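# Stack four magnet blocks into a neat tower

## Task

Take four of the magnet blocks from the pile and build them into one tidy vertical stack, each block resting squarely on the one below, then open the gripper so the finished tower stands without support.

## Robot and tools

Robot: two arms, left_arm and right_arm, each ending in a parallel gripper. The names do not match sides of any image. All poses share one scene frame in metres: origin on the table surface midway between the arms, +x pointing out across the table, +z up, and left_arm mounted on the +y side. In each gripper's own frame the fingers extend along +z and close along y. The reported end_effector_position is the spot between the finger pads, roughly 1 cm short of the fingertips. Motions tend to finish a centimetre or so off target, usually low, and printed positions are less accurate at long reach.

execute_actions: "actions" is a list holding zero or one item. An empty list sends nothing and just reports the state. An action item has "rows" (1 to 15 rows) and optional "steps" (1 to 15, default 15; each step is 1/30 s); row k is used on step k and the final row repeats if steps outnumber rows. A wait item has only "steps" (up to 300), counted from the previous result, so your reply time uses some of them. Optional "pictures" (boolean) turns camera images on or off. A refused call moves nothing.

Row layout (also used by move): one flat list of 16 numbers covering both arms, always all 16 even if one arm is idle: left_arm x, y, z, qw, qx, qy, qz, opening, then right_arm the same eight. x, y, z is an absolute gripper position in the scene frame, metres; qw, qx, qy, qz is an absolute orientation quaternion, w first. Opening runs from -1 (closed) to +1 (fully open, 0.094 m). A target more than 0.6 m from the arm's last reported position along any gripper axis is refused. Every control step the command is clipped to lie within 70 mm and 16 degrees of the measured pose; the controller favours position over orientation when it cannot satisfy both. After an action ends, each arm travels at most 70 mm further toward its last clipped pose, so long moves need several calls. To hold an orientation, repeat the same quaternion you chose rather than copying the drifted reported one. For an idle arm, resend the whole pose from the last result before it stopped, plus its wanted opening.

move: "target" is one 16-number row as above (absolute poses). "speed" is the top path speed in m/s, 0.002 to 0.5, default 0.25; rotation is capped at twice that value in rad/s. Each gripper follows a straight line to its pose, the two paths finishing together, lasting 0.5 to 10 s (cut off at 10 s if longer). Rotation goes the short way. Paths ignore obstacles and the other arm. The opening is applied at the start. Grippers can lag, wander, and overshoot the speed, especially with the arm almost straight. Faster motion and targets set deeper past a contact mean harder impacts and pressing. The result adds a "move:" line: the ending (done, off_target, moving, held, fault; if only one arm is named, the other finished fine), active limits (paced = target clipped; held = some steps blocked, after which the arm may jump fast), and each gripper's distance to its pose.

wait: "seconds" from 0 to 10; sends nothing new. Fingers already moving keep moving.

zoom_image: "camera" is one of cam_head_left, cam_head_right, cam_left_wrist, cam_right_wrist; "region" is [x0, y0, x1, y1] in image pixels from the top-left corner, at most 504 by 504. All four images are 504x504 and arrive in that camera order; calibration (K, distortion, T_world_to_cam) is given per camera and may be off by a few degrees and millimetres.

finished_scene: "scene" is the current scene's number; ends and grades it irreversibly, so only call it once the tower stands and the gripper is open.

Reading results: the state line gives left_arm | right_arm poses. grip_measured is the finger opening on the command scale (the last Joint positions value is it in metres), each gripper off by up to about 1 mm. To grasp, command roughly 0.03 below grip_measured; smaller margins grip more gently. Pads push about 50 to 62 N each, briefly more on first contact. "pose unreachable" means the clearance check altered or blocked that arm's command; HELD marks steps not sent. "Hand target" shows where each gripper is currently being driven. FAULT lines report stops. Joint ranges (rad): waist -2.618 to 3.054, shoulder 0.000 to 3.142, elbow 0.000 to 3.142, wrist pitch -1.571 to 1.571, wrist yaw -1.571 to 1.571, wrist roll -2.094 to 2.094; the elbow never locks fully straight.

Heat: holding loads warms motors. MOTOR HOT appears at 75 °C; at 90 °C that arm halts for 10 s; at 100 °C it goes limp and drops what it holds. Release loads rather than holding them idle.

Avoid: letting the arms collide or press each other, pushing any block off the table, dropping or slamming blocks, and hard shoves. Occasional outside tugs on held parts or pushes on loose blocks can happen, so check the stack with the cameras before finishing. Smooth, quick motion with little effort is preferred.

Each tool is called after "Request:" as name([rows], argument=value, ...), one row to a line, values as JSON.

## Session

Request:
execute_actions(actions=[])

Request:
zoom_image(camera="cam_head_left", region=[150,130,450,330])

Scene clock: 0.00 s of 5800.00 s.
left_arm: end_effector_position=(+0.3941, -0.2024, +0.3731) grip_measured=+1.000 end_effector_quat_wxyz=(+0.690, +0.257, +0.676, -0.033) | right_arm: end_effector_position=(+0.0810, -0.5372, +0.1619) grip_measured=+1.000 end_effector_quat_wxyz=(+0.081, +0.883, +0.361, +0.288)
Joint positions: left_arm=[-1.039  2.285  2.317 -0.095 -0.748  0.271  0.094] | right_arm=[-1.572  1.812  1.578 -1.547 -0.575  0.537  0.094]
Joint velocities: left_arm=[-0.012  0.007 -0.002  0.066  0.037  0.022  0.   ] | right_arm=[-0.002 -0.002 -0.002 -0.037  0.051 -0.125  0.   ]
Motor temperatures (°C, as the motors report them): left_arm=[21 23 26 25 23 22] | right_arm=[22 35 27 23 23 21]
Hand target (left_arm): +0.393, -0.201, +0.377; +0.691, +0.255, +0.676, -0.035
Hand target (right_arm): +0.082, -0.538, +0.163; +0.084, +0.882, +0.361, +0.289
camera_calibration (this result's frames):
cam_left_wrist: T_world_to_cam=[[-0.370516, -0.716656, -0.590865, 0.21433], [-0.483093, 0.692017, -0.536408, 0.536673], [0.793309, 0.0866945, -0.602615, 0.0333241], [0, 0, 0, 1]] pos_world=[0.312239, -0.220675, 0.434597]
cam_right_wrist: T_world_to_cam=[[-0.796652, 0.351455, -0.491758, 0.323977], [-0.210506, 0.60132, 0.770779, 0.230626], [0.566598, 0.717561, -0.40506, 0.5065], [0, 0, 0, 1]] pos_world=[0.0196634, -0.615988, 0.186719]

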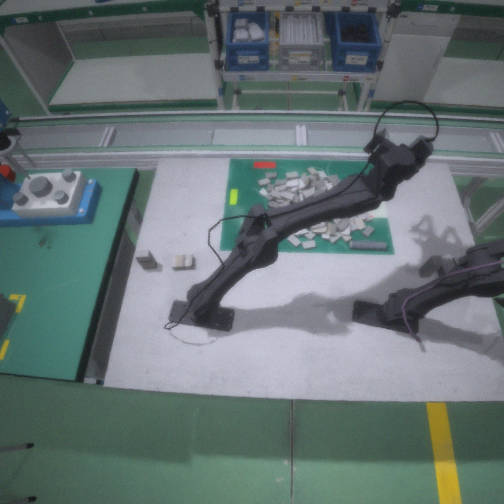

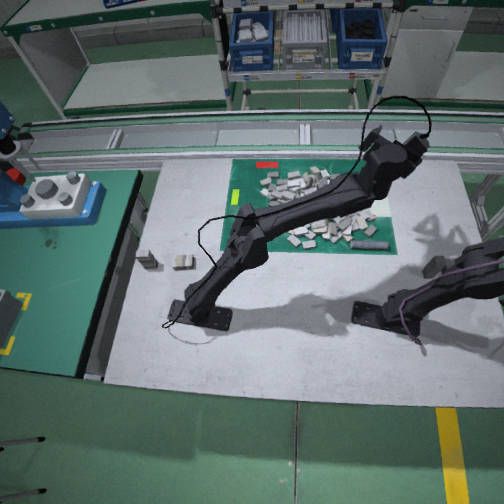

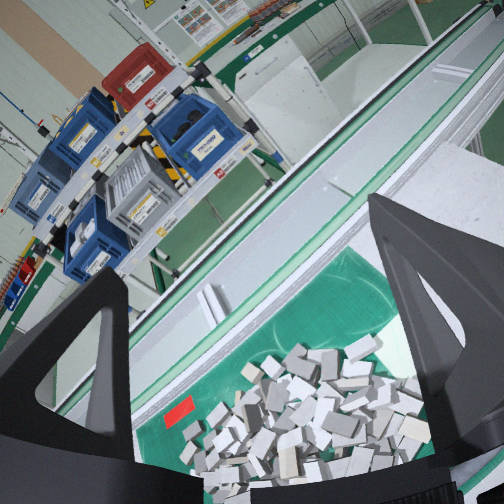

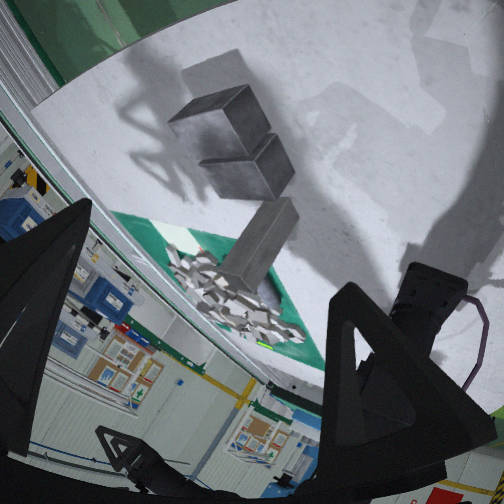

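Region (150, 130, 450, 330) of cam_head_left's 504x504 image, scaled by 1.680, with more detail than that image has.

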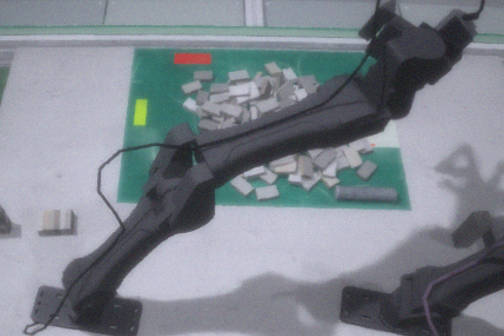

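Request:
move(target=[0.28,0.30,0.30,0.3,0,0.954,0,1,0.12,-0.48,0.32,0.081,0.883,0.361,0.288,1], speed=0.3)

Request:
move(target=[0.28,0.30,0.30,0.3,0,0.954,0,1,0.30,-0.12,0.25,0.1,0,0.995,0,-0.2], speed=0.3)

Scene clock: 4.67 s of 5800.00 s.
left_arm: end_effector_position=(+0.2867, +0.2987, +0.3077) grip_measured=+1.000 end_effector_quat_wxyz=(+0.306, -0.010, +0.952, -0.011) | right_arm: end_effector_position=(+0.1154, -0.4862, +0.3102) grip_measured=+1.000 end_effector_quat_wxyz=(+0.261, +0.895, +0.295, +0.209)
Joint positions: left_arm=[-0.083  1.159  1.554 -1.351 -0.103 -0.193  0.094] | right_arm=[-1.486  1.333  1.679 -1.568 -0.598  0.932  0.094]
Joint velocities: left_arm=[-0.002 -0.002 -0.012 -0.007 -0.022 -0.051  0.   ] | right_arm=[ 0.002 -0.017 -0.017 -0.037  0.037 -0.037  0.   ]
Motor temperatures (°C, as the motors report them): left_arm=[21 26 26 25 23 22] | right_arm=[22 36 27 23 23 21]
Hand target (left_arm): +0.278, +0.301, +0.304; +0.294, -0.008, +0.956, -0.010
Hand target (right_arm): +0.119, -0.482, +0.318; +0.268, +0.891, +0.297, +0.213
Off the commanded pose (left_arm): 0.010 m, 2 deg.
Off the commanded pose (right_arm): 0.012 m, 24 deg; orientation clipped at the last step of the last action.
joint sent to its limit (right arm) — the command would take joint 4 (wrist pitch) past its lower limit, so that joint was sent only as far as its limit.
move: off_target (right_arm); limits=paced
camera_calibration (this result's frames):
cam_left_wrist: T_world_to_cam=[[-0.259342, -0.956201, -0.135722, 0.394614], [-0.957787, 0.236593, 0.163303, 0.159727], [-0.12404, 0.172344, -0.977196, 0.388407], [0, 0, 0, 1]] pos_world=[0.303502, 0.272601, 0.407024]
cam_right_wrist: T_world_to_cam=[[-0.714258, 0.349062, -0.606623, 0.431408], [-0.0279211, 0.851848, 0.523044, 0.270459], [0.699325, 0.390526, -0.598693, 0.396256], [0, 0, 0, 1]] pos_world=[0.038576, -0.535727, 0.357476]

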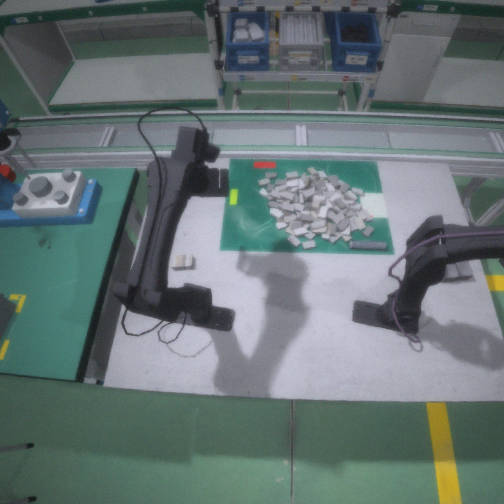

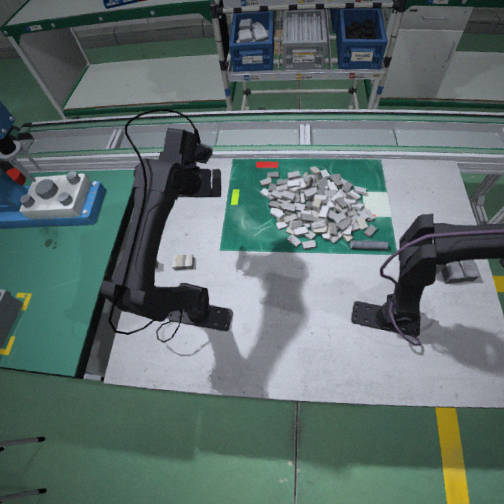

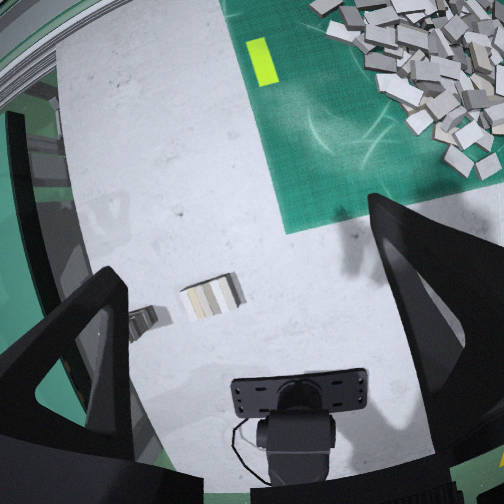

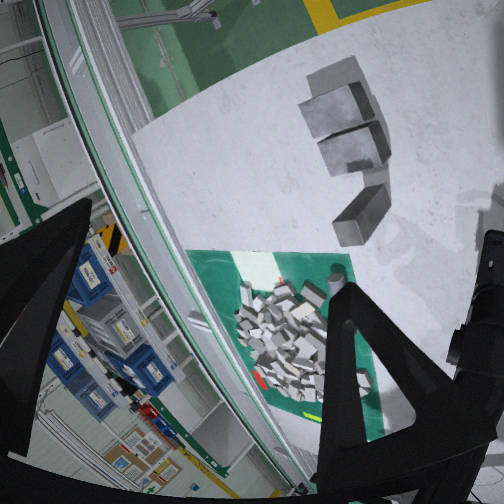

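Scene clock: 9.33 s of 5800.00 s.
left_arm: end_effector_position=(+0.2860, +0.2999, +0.3022) grip_measured=+1.000 end_effector_quat_wxyz=(+0.299, -0.008, +0.954, -0.004) | right_arm: end_effector_position=(+0.2916, -0.1196, +0.2446) grip_measured=-0.198 end_effector_quat_wxyz=(+0.110, +0.004, +0.994, +0.002)
Joint positions: left_arm=[-0.088  1.159  1.537 -1.351 -0.117 -0.19   0.094] | right_arm=[ 0.686  1.487  1.68  -1.568  0.101  0.49   0.038]
Joint velocities: left_arm=[ 0.002 -0.007 -0.007  0.037 -0.037  0.022  0.   ] | right_arm=[ 0.002  0.007  0.007  0.022 -0.007  0.051 -0.001]
Motor temperatures (°C, as the motors report them): left_arm=[21 25 26 26 23 22] | right_arm=[22 36 28 23 23 21]
Hand target (left_arm): +0.280, +0.300, +0.300; +0.300, -0.000, +0.954, +0.000
Hand target (right_arm): +0.293, -0.119, +0.249; +0.115, -0.003, +0.993, -0.003
Off the commanded pose (left_arm): 0.006 m, 1 deg.
Off the commanded pose (right_arm): 0.010 m, 1 deg.
joint sent to its limit (right arm) — the command would take joint 4 (wrist pitch) past its lower limit, so that joint was sent only as far as its limit.
move: done
camera_calibration (this result's frames):
cam_left_wrist: T_world_to_cam=[[-0.26085, -0.954108, -0.147091, 0.398118], [-0.95553, 0.233464, 0.180159, 0.154897], [-0.13755, 0.187544, -0.972578, 0.380622], [0, 0, 0, 1]] pos_world=[0.304213, 0.272301, 0.400838]
cam_right_wrist: T_world_to_cam=[[0.41572, -0.901903, 0.117249, -0.266686], [-0.780066, -0.287301, 0.555837, 0.0725191], [-0.467626, -0.322535, -0.822981, 0.400472], [0, 0, 0, 1]] pos_world=[0.354707, -0.0905237, 0.320541]

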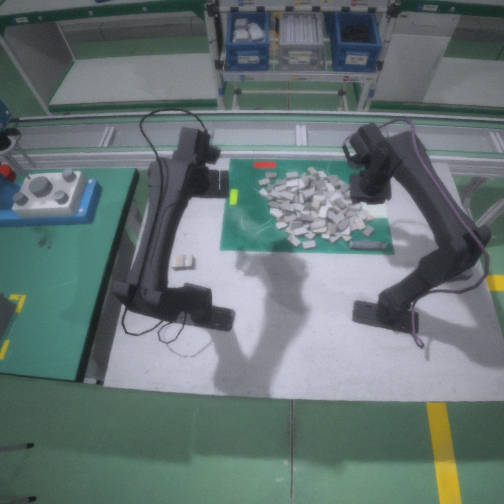

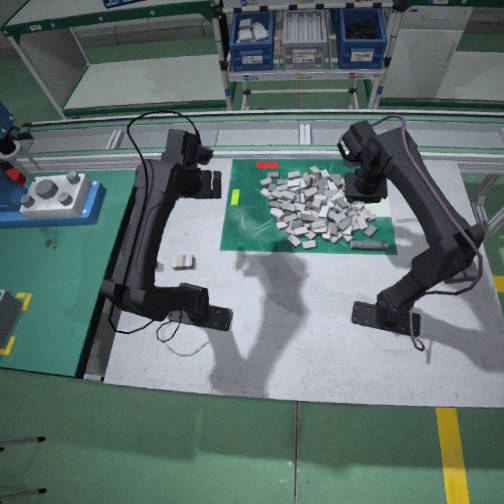

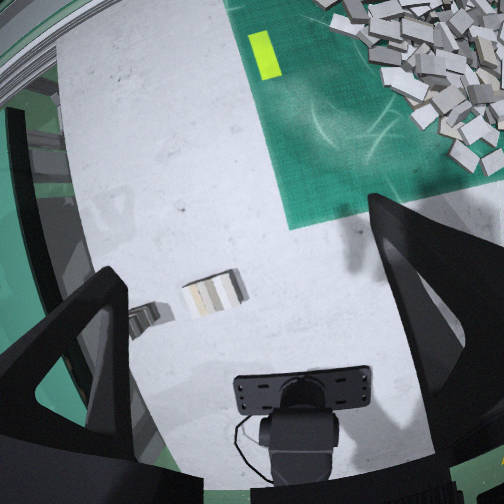

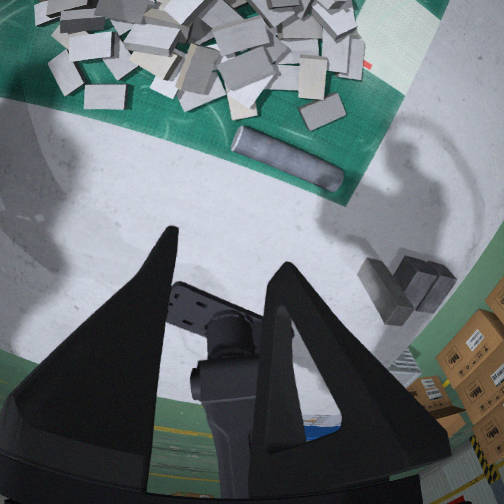

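Request:
zoom_image(camera="cam_right_wrist", region=[20,0,400,170])

Request:
zoom_image(camera="cam_head_left", region=[250,160,400,260])

Region (20, 0, 400, 170) of cam_right_wrist's 504x504 image, scaled by 1.326, with more detail than that image has; it fills the top 225 rows of this view, and the rest is white.

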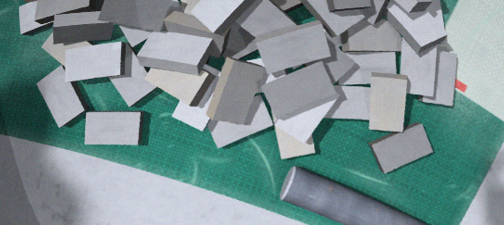

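Region (250, 160, 400, 260) of cam_head_left's 504x504 image, scaled by 3.360, with more detail than that image has.

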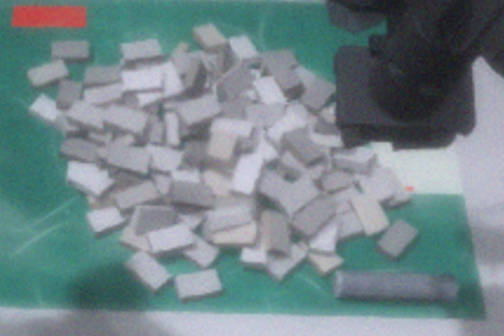

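Request:
move(target=[0.28,0.30,0.30,0.3,0,0.954,0,1,0.285,-0.004,0.07,0.061,-0.789,0.606,0.079,-0.2], speed=0.4)

Scene clock: 22.50 s of 5800.00 s.
left_arm: end_effector_position=(+0.2860, +0.2999, +0.3022) grip_measured=+1.000 end_effector_quat_wxyz=(+0.299, -0.008, +0.954, -0.004) | right_arm: end_effector_position=(+0.2857, -0.0086, +0.0747) grip_measured=-0.198 end_effector_quat_wxyz=(-0.065, +0.785, -0.612, -0.068)
Joint positions: left_arm=[-0.088  1.159  1.537 -1.351 -0.117 -0.19   0.094] | right_arm=[ 0.85   1.737  1.259 -1.001 -0.165 -1.154  0.038]
Joint velocities: left_arm=[-0.007 -0.017  0.017  0.022 -0.066 -0.007  0.   ] | right_arm=[-0.002 -0.002 -0.012 -0.081  0.051  0.037 -0.   ]
Motor temperatures (°C, as the motors report them): left_arm=[21 25 27 27 23 22] | right_arm=[22 37 29 23 23 21]
Hand target (left_arm): +0.280, +0.300, +0.300; +0.300, -0.000, +0.954, +0.000
Hand target (right_arm): +0.282, -0.006, +0.070; -0.061, +0.789, -0.606, -0.077
Off the commanded pose (left_arm): 0.006 m, 1 deg.
Off the commanded pose (right_arm): 0.007 m, 2 deg.
After step 90, 7.20 s passed at rest.
move: done
camera_calibration (this result's frames):
cam_left_wrist: T_world_to_cam=[[-0.26085, -0.954108, -0.147091, 0.398118], [-0.95553, 0.233464, 0.180159, 0.154897], [-0.13755, 0.187544, -0.972578, 0.380622], [0, 0, 0, 1]] pos_world=[0.304213, 0.272301, 0.400838]
cam_right_wrist: T_world_to_cam=[[0.766617, 0.630058, 0.123793, -0.231771], [0.455527, -0.669533, 0.586704, -0.164425], [0.452541, -0.393386, -0.800284, 0.0284687], [0, 0, 0, 1]] pos_world=[0.239697, 0.047141, 0.147943]

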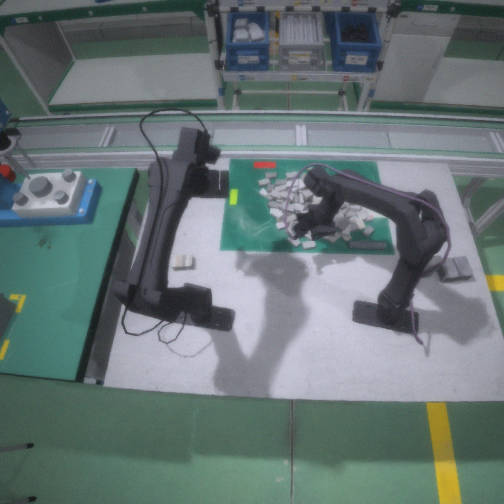

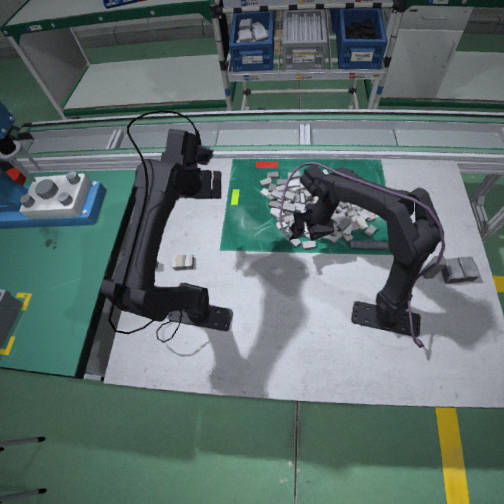

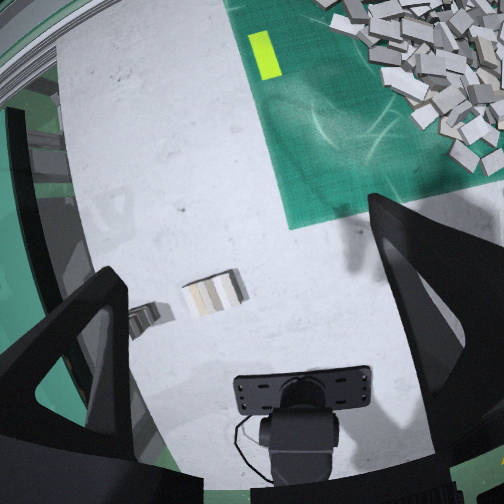

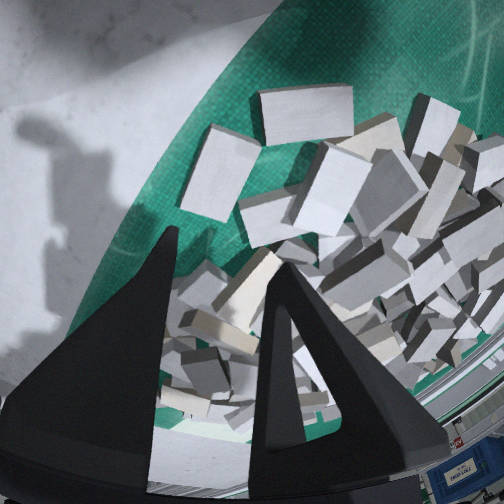

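Request:
move(target=[0.28,0.30,0.30,0.3,0,0.954,0,1,0.279,0.0,0.022,0.061,-0.789,0.606,0.079,-0.28], speed=0.08)

Scene clock: 25.47 s of 5800.00 s.
left_arm: end_effector_position=(+0.2860, +0.2999, +0.3022) grip_measured=+1.000 end_effector_quat_wxyz=(+0.299, -0.008, +0.954, -0.004) | right_arm: end_effector_position=(+0.2858, -0.0014, +0.0295) grip_measured=-0.279 end_effector_quat_wxyz=(-0.070, +0.790, -0.605, -0.068)
Joint positions: left_arm=[-0.088  1.159  1.537 -1.351 -0.117 -0.19   0.094] | right_arm=[ 0.866  1.801  1.147 -0.813 -0.167 -1.154  0.034]
Joint velocities: left_arm=[-0.007  0.002 -0.012 -0.022 -0.037 -0.051  0.   ] | right_arm=[ 0.007  0.012 -0.012  0.081 -0.051 -0.037 -0.001]
Motor temperatures (°C, as the motors report them): left_arm=[21 25 27 27 23 22] | right_arm=[22 37 29 23 23 21]
Hand target (left_arm): +0.280, +0.300, +0.300; +0.300, +0.000, +0.954, +0.000
Hand target (right_arm): +0.278, -0.001, +0.022; -0.061, +0.789, -0.606, -0.079
Off the commanded pose (left_arm): 0.006 m, 1 deg.
Off the commanded pose (right_arm): 0.010 m, 2 deg.
move: done
camera_calibration (this result's frames):
cam_left_wrist: T_world_to_cam=[[-0.261149, -0.953994, -0.147299, 0.398232], [-0.955457, 0.233725, 0.180209, 0.154783], [-0.137491, 0.187799, -0.972537, 0.380516], [0, 0, 0, 1]] pos_world=[0.304204, 0.272274, 0.400832]
cam_right_wrist: T_world_to_cam=[[0.755337, 0.641319, 0.134819, -0.227898], [0.461935, -0.66696, 0.58462, -0.134807], [0.464847, -0.379307, -0.800027, -0.00842819], [0, 0, 0, 1]] pos_world=[0.23833, 0.0530474, 0.102793]

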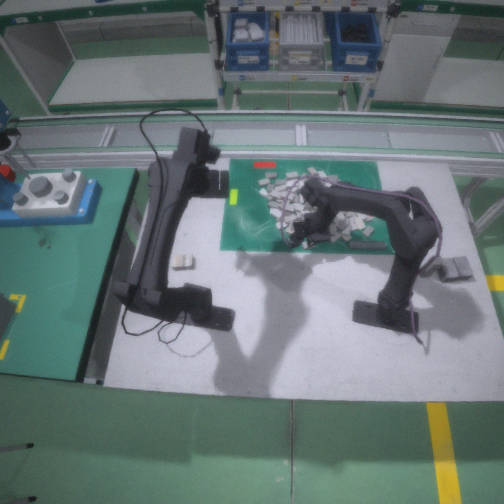

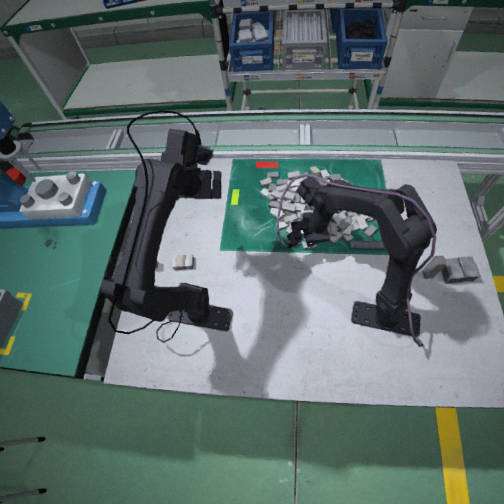

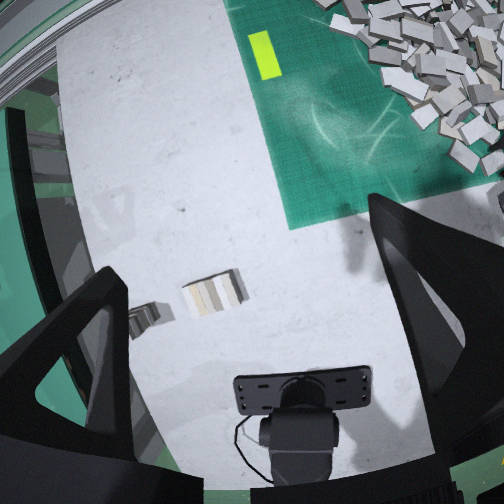

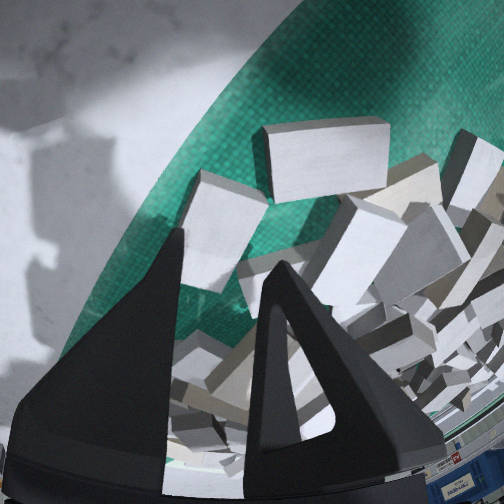

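Request:
move(target=[0.28,0.30,0.30,0.3,0,0.954,0,1,0.272,0.004,0.022,0.061,-0.789,0.606,0.079,-0.28], speed=0.05)

Scene clock: 27.17 s of 5800.00 s.
left_arm: end_effector_position=(+0.2860, +0.2999, +0.3022) grip_measured=+1.000 end_effector_quat_wxyz=(+0.299, -0.008, +0.954, -0.004) | right_arm: end_effector_position=(+0.2815, +0.0057, +0.0297) grip_measured=-0.279 end_effector_quat_wxyz=(-0.072, +0.791, -0.604, -0.069)
Joint positions: left_arm=[-0.088  1.159  1.537 -1.351 -0.117 -0.19   0.094] | right_arm=[ 0.89   1.801  1.147 -0.805 -0.167 -1.133  0.034]
Joint velocities: left_arm=[ 0.002  0.002 -0.017 -0.022  0.022  0.007  0.   ] | right_arm=[-0.002  0.002 -0.012 -0.022 -0.007  0.022 -0.001]
Motor temperatures (°C, as the motors report them): left_arm=[21 25 27 27 23 22] | right_arm=[22 37 29 23 23 21]
Hand target (left_arm): +0.280, +0.300, +0.300; +0.300, +0.000, +0.954, +0.000
Hand target (right_arm): +0.272, +0.004, +0.022; -0.061, +0.789, -0.606, -0.079
Off the commanded pose (left_arm): 0.006 m, 1 deg.
Off the commanded pose (right_arm): 0.012 m, 2 deg.
move: off_target (right_arm)
camera_calibration (this result's frames):
cam_left_wrist: T_world_to_cam=[[-0.261149, -0.953994, -0.147299, 0.398232], [-0.955457, 0.233725, 0.180209, 0.154783], [-0.137491, 0.187799, -0.972537, 0.380516], [0, 0, 0, 1]] pos_world=[0.304204, 0.272274, 0.400832]
cam_right_wrist: T_world_to_cam=[[0.753121, 0.643062, 0.138856, -0.228713], [0.463023, -0.66805, 0.582511, -0.128431], [0.467353, -0.374408, -0.800875, -0.00427474], [0, 0, 0, 1]] pos_world=[0.233713, 0.0596777, 0.103147]

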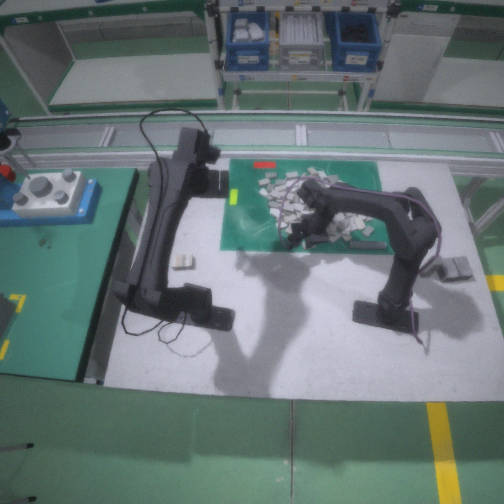

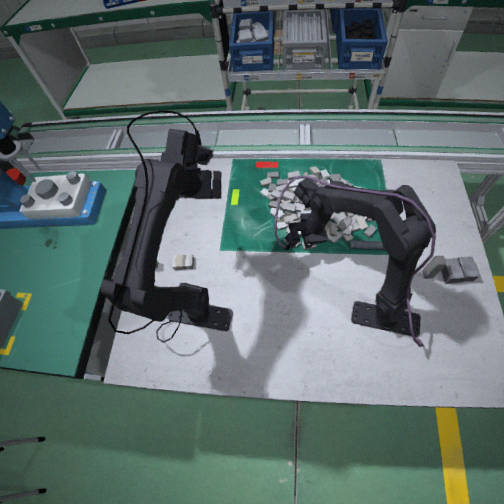

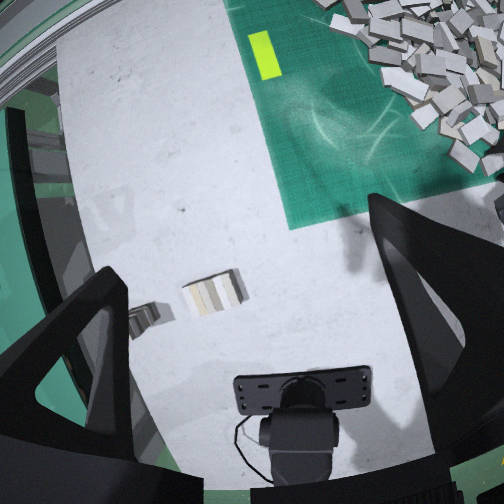

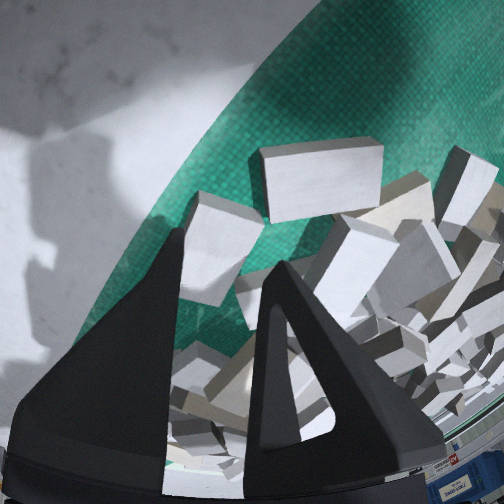

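Request:
move(target=[0.28,0.30,0.30,0.3,0,0.954,0,1,0.272,0.001,0.017,0.061,-0.789,0.606,0.079,-0.28], speed=0.05)

Scene clock: 29.80 s of 5800.00 s.
left_arm: end_effector_position=(+0.2860, +0.2999, +0.3022) grip_measured=+1.000 end_effector_quat_wxyz=(+0.299, -0.008, +0.954, -0.004) | right_arm: end_effector_position=(+0.2773, +0.0023, +0.0229) grip_measured=-0.279 end_effector_quat_wxyz=(-0.067, +0.790, -0.605, -0.070)
Joint positions: left_arm=[-0.088  1.159  1.537 -1.351 -0.117 -0.19   0.094] | right_arm=[ 0.89   1.801  1.118 -0.787 -0.167 -1.13   0.034]
Joint velocities: left_arm=[ 0.012 -0.007 -0.012 -0.022 -0.037 -0.037  0.   ] | right_arm=[-0.007  0.002 -0.012  0.022 -0.051 -0.051 -0.001]
Motor temperatures (°C, as the motors report them): left_arm=[21 25 27 27 23 22] | right_arm=[22 37 29 23 23 21]
Hand target (left_arm): +0.280, +0.300, +0.300; +0.300, +0.000, +0.954, +0.000
Hand target (right_arm): +0.272, +0.001, +0.017; -0.061, +0.789, -0.606, -0.079
Off the commanded pose (left_arm): 0.006 m, 1 deg.
Off the commanded pose (right_arm): 0.008 m, 1 deg.
move: done
camera_calibration (this result's frames):
cam_left_wrist: T_world_to_cam=[[-0.261149, -0.953994, -0.147299, 0.398232], [-0.955457, 0.233725, 0.180209, 0.154783], [-0.137491, 0.187799, -0.972537, 0.380516], [0, 0, 0, 1]] pos_world=[0.304204, 0.272274, 0.400832]
cam_right_wrist: T_world_to_cam=[[0.755641, 0.642226, 0.128653, -0.222909], [0.466225, -0.665356, 0.583041, -0.125804], [0.460044, -0.380588, -0.802192, -0.00695511], [0, 0, 0, 1]] pos_world=[0.230292, 0.056806, 0.0964476]

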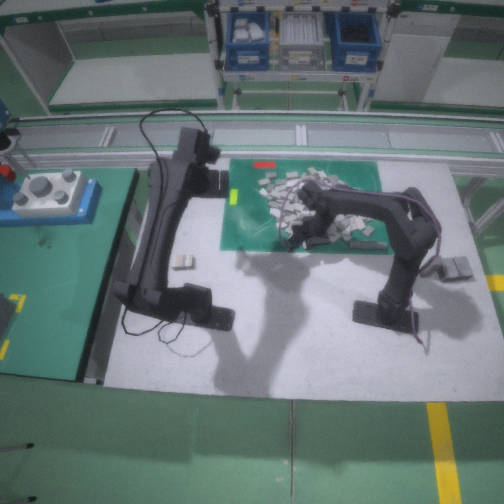

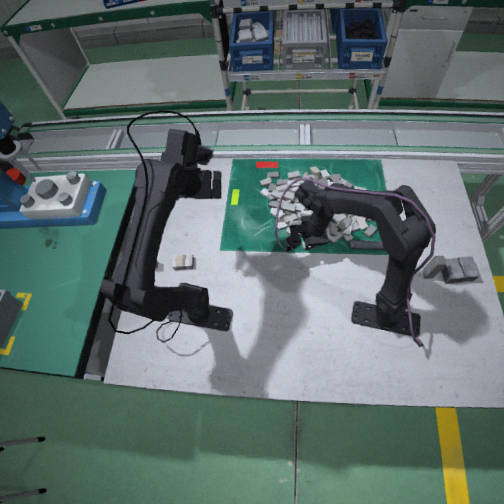

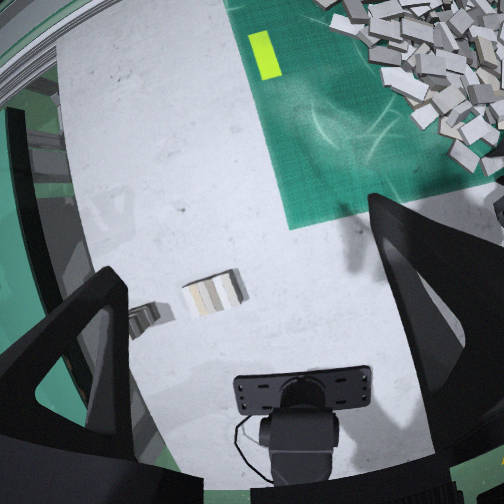

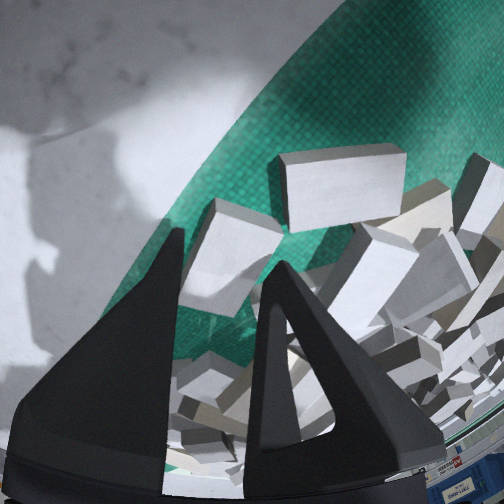

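Request:
move(target=[0.28,0.30,0.30,0.3,0,0.954,0,1,0.273,0.002,0.003,0.061,-0.789,0.606,0.079,-0.3], speed=0.04)

Scene clock: 31.20 s of 5800.00 s.
left_arm: end_effector_position=(+0.2860, +0.2999, +0.3022) grip_measured=+1.000 end_effector_quat_wxyz=(+0.299, -0.008, +0.954, -0.004) | right_arm: end_effector_position=(+0.2789, +0.0036, +0.0108) grip_measured=-0.298 end_effector_quat_wxyz=(-0.070, +0.790, -0.605, -0.070)
Joint positions: left_arm=[-0.088  1.159  1.537 -1.351 -0.117 -0.19   0.094] | right_arm=[ 0.89   1.824  1.093 -0.733 -0.167 -1.13   0.033]
Joint velocities: left_arm=[-0.012 -0.012 -0.022  0.081 -0.037  0.022  0.   ] | right_arm=[-0.002 -0.002  0.012  0.037 -0.051  0.022 -0.   ]
Motor temperatures (°C, as the motors report them): left_arm=[21 25 27 27 23 22] | right_arm=[22 38 29 23 23 21]
Hand target (left_arm): +0.280, +0.300, +0.300; +0.300, +0.000, +0.954, +0.000
Hand target (right_arm): +0.273, +0.002, +0.003; -0.061, +0.789, -0.606, -0.079
Off the commanded pose (left_arm): 0.006 m, 1 deg.
Off the commanded pose (right_arm): 0.010 m, 2 deg.
move: done
camera_calibration (this result's frames):
cam_left_wrist: T_world_to_cam=[[-0.261149, -0.953994, -0.147299, 0.398232], [-0.955457, 0.233725, 0.180209, 0.154783], [-0.137491, 0.187799, -0.972537, 0.380516], [0, 0, 0, 1]] pos_world=[0.304204, 0.272274, 0.400832]
cam_right_wrist: T_world_to_cam=[[0.754985, 0.641678, 0.135082, -0.223221], [0.463322, -0.667777, 0.582586, -0.117785], [0.464037, -0.377258, -0.801465, -0.018021], [0, 0, 0, 1]] pos_world=[0.231464, 0.0577836, 0.0843299]

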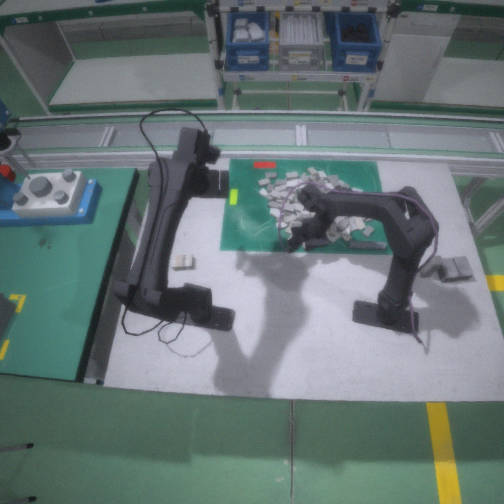

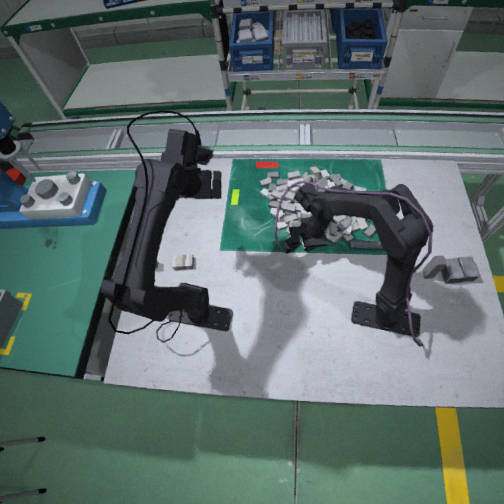

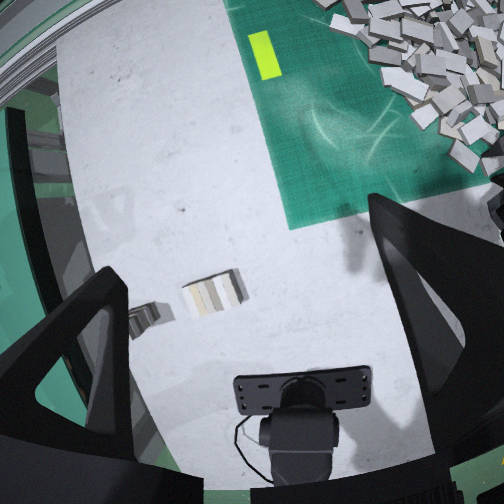

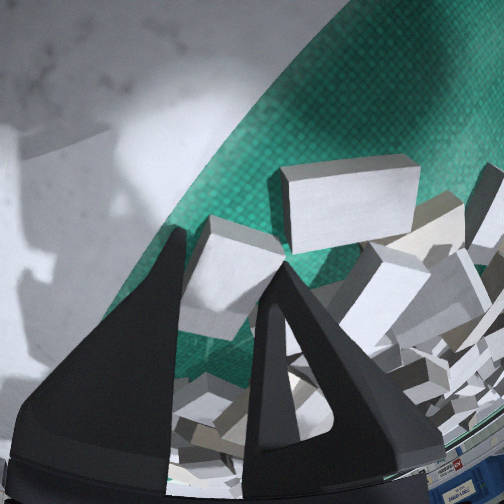

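Request:
move(target=[0.28,0.30,0.30,0.3,0,0.954,0,1,0.277,0.003,0.009,0.061,-0.789,0.606,0.079,-0.5], speed=0.04)

Request:
move(target=[0.28,0.30,0.30,0.3,0,0.954,0,1,0.27,-0.01,0.08,0.061,-0.789,0.606,0.079,-0.5], speed=0.2)

Request:
move(target=[0.28,0.30,0.30,0.3,0,0.954,0,1,0.34,-0.205,0.075,0.092,0.397,0.912,-0.04,-0.5], speed=0.4)

Scene clock: 34.00 s of 5800.00 s.
left_arm: end_effector_position=(+0.2860, +0.2999, +0.3022) grip_measured=+1.000 end_effector_quat_wxyz=(+0.299, -0.008, +0.954, -0.004) | right_arm: end_effector_position=(+0.2794, +0.0041, +0.0109) grip_measured=-0.483 end_effector_quat_wxyz=(-0.072, +0.790, -0.605, -0.069)
Joint positions: left_arm=[-0.088  1.159  1.537 -1.351 -0.117 -0.19   0.094] | right_arm=[ 0.89   1.824  1.093 -0.73  -0.167 -1.13   0.024]
Joint velocities: left_arm=[ 0.012 -0.007 -0.012 -0.022  0.007  0.007  0.   ] | right_arm=[-0.012 -0.002  0.017  0.037  0.007  0.007 -0.   ]
Motor temperatures (°C, as the motors report them): left_arm=[21 25 27 27 23 22] | right_arm=[22 38 29 23 23 21]
Hand target (left_arm): +0.280, +0.300, +0.300; +0.300, +0.000, +0.954, +0.000
Hand target (right_arm): +0.277, +0.003, +0.009; -0.061, +0.789, -0.606, -0.079
Off the commanded pose (left_arm): 0.006 m, 1 deg.
Off the commanded pose (right_arm): 0.003 m, 2 deg.
move: done
camera_calibration (this result's frames):
cam_left_wrist: T_world_to_cam=[[-0.261149, -0.953994, -0.147299, 0.398232], [-0.955457, 0.233725, 0.180209, 0.154783], [-0.137491, 0.187799, -0.972537, 0.380516], [0, 0, 0, 1]] pos_world=[0.304204, 0.272274, 0.400832]
cam_right_wrist: T_world_to_cam=[[0.754665, 0.641411, 0.138105, -0.223915], [0.461957, -0.668915, 0.582364, -0.11739], [0.465915, -0.375691, -0.801111, -0.0185765], [0, 0, 0, 1]] pos_world=[0.231865, 0.0581183, 0.0844057]

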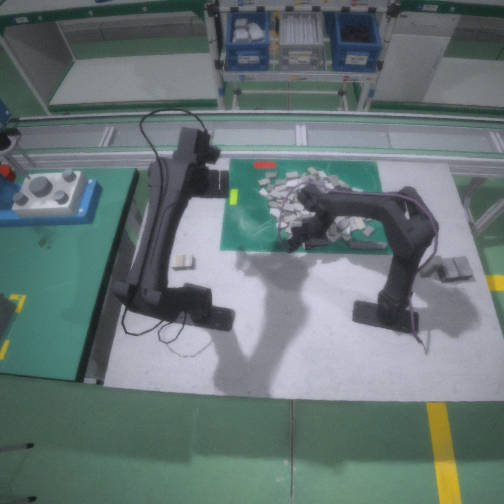

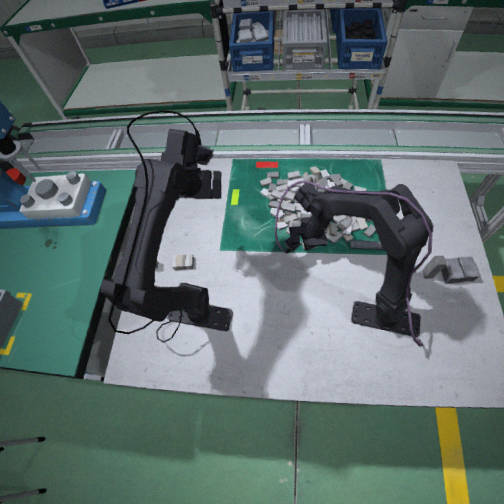

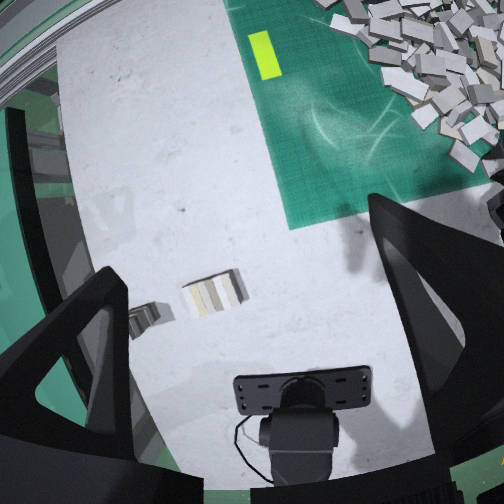

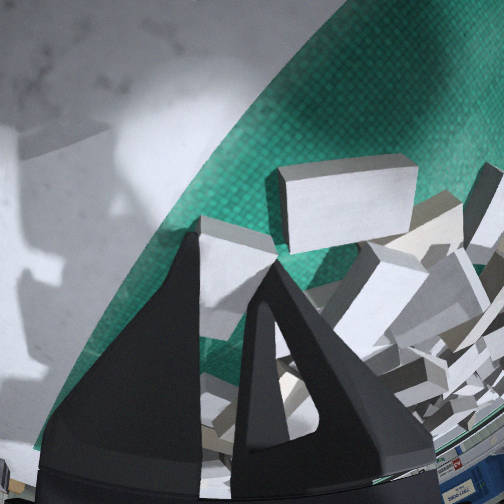

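Scene clock: 35.07 s of 5800.00 s.
left_arm: end_effector_position=(+0.2860, +0.2999, +0.3022) grip_measured=+1.000 end_effector_quat_wxyz=(+0.299, -0.008, +0.954, -0.004) | right_arm: end_effector_position=(+0.2705, -0.0106, +0.0730) grip_measured=-0.483 end_effector_quat_wxyz=(-0.057, +0.789, -0.607, -0.072)
Joint positions: left_arm=[-0.088  1.159  1.537 -1.351 -0.117 -0.19   0.094] | right_arm=[ 0.872  1.706  1.217 -1.005 -0.167 -1.146  0.024]
Joint velocities: left_arm=[ 0.002 -0.002 -0.007 -0.007  0.022 -0.022  0.   ] | right_arm=[ 0.007 -0.002  0.007  0.022 -0.037 -0.051 -0.   ]
Motor temperatures (°C, as the motors report them): left_arm=[21 25 27 27 23 22] | right_arm=[22 38 29 23 23 21]
Hand target (left_arm): +0.280, +0.300, +0.300; +0.300, +0.000, +0.954, +0.000
Hand target (right_arm): +0.271, -0.010, +0.080; -0.061, +0.789, -0.606, -0.079
Off the commanded pose (left_arm): 0.006 m, 1 deg.
Off the commanded pose (right_arm): 0.007 m, 1 deg.
move: done
camera_calibration (this result's frames):
cam_left_wrist: T_world_to_cam=[[-0.261149, -0.953994, -0.147299, 0.398232], [-0.955457, 0.233725, 0.180209, 0.154783], [-0.137491, 0.187799, -0.972537, 0.380516], [0, 0, 0, 1]] pos_world=[0.304204, 0.272274, 0.400832]
cam_right_wrist: T_world_to_cam=[[0.759125, 0.641966, 0.107742, -0.215333], [0.473853, -0.658464, 0.584713, -0.162563], [0.44631, -0.392816, -0.804054, 0.0351455], [0, 0, 0, 1]] pos_world=[0.22481, 0.0450005, 0.146512]

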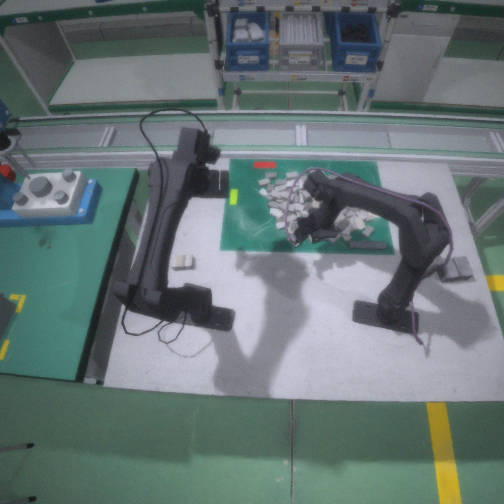

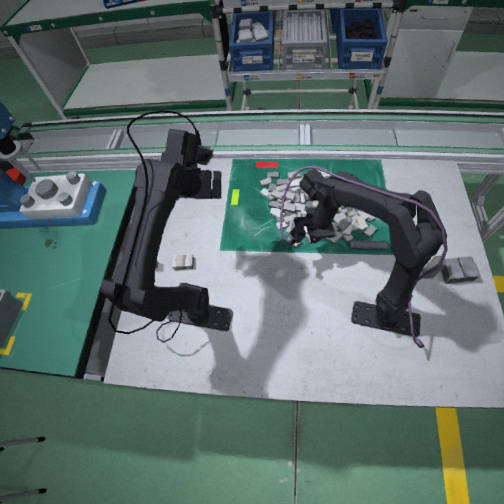

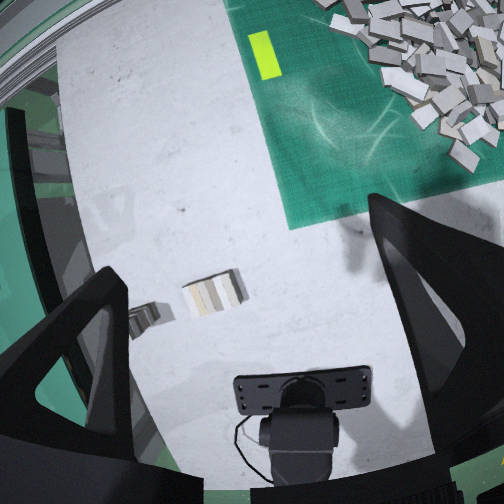

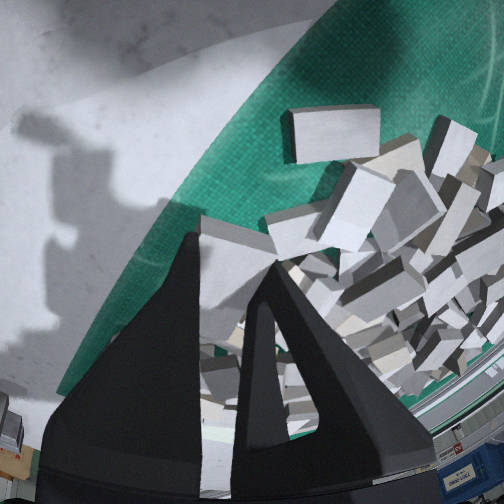

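Scene clock: 39.03 s of 5800.00 s.
left_arm: end_effector_position=(+0.2860, +0.2999, +0.3022) grip_measured=+1.000 end_effector_quat_wxyz=(+0.299, -0.008, +0.954, -0.004) | right_arm: end_effector_position=(+0.3379, -0.1984, +0.0714) grip_measured=-0.483 end_effector_quat_wxyz=(+0.085, +0.390, +0.916, -0.029)
Joint positions: left_arm=[-0.088  1.159  1.537 -1.351 -0.117 -0.19   0.094] | right_arm=[ 0.398  1.601  1.097 -0.959  0.145  1.001  0.024]
Joint velocities: left_arm=[-0.002 -0.017 -0.007  0.051 -0.022 -0.007  0.   ] | right_arm=[-0.017 -0.007 -0.022 -0.066 -0.051  0.095 -0.001]
Motor temperatures (°C, as the motors report them): left_arm=[21 25 27 27 23 22] | right_arm=[22 38 29 23 23 21]
Hand target (left_arm): +0.280, +0.300, +0.300; +0.300, +0.000, +0.954, +0.000
Hand target (right_arm): +0.342, -0.202, +0.075; +0.088, +0.397, +0.913, -0.036
Off the commanded pose (left_arm): 0.006 m, 1 deg.
Off the commanded pose (right_arm): 0.008 m, 2 deg.
move: done
camera_calibration (this result's frames):
cam_left_wrist: T_world_to_cam=[[-0.261149, -0.953994, -0.147299, 0.398232], [-0.955457, 0.233725, 0.180209, 0.154783], [-0.137491, 0.187799, -0.972537, 0.380516], [0, 0, 0, 1]] pos_world=[0.304204, 0.272274, 0.400832]
cam_right_wrist: T_world_to_cam=[[-0.351425, -0.931634, 0.0925142, -0.0815914], [-0.738673, 0.33663, 0.583989, 0.290011], [-0.575207, 0.136891, -0.806473, 0.38049], [0, 0, 0, 1]] pos_world=[0.40441, -0.225725, 0.14504]

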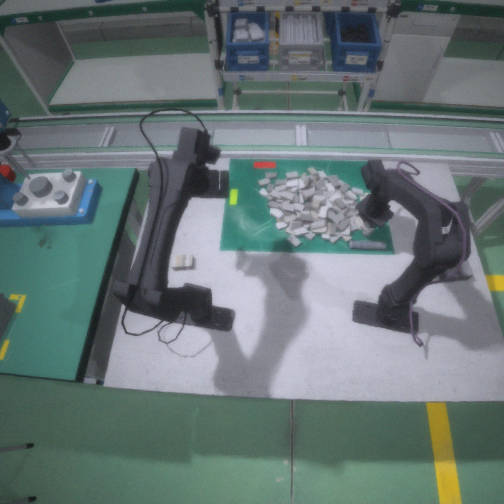

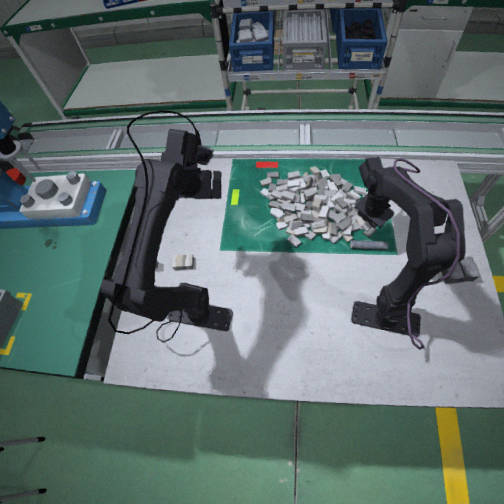

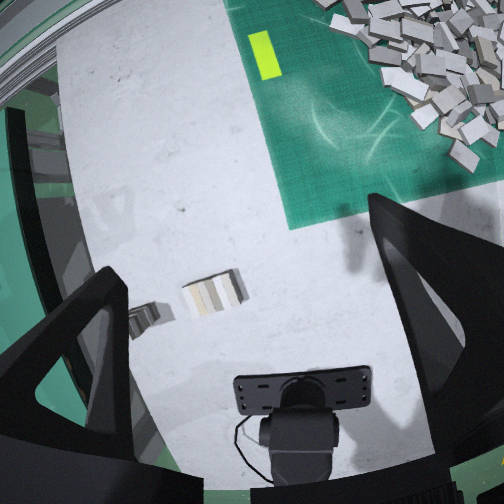

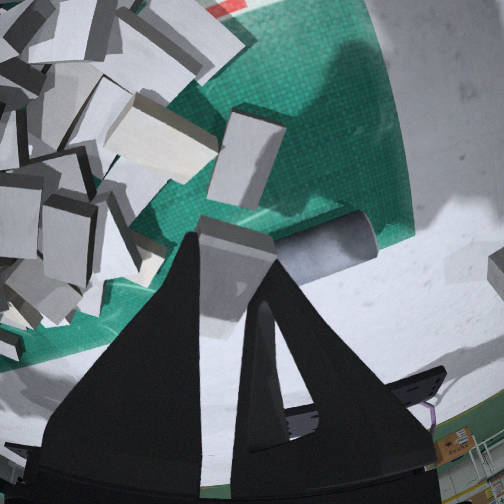

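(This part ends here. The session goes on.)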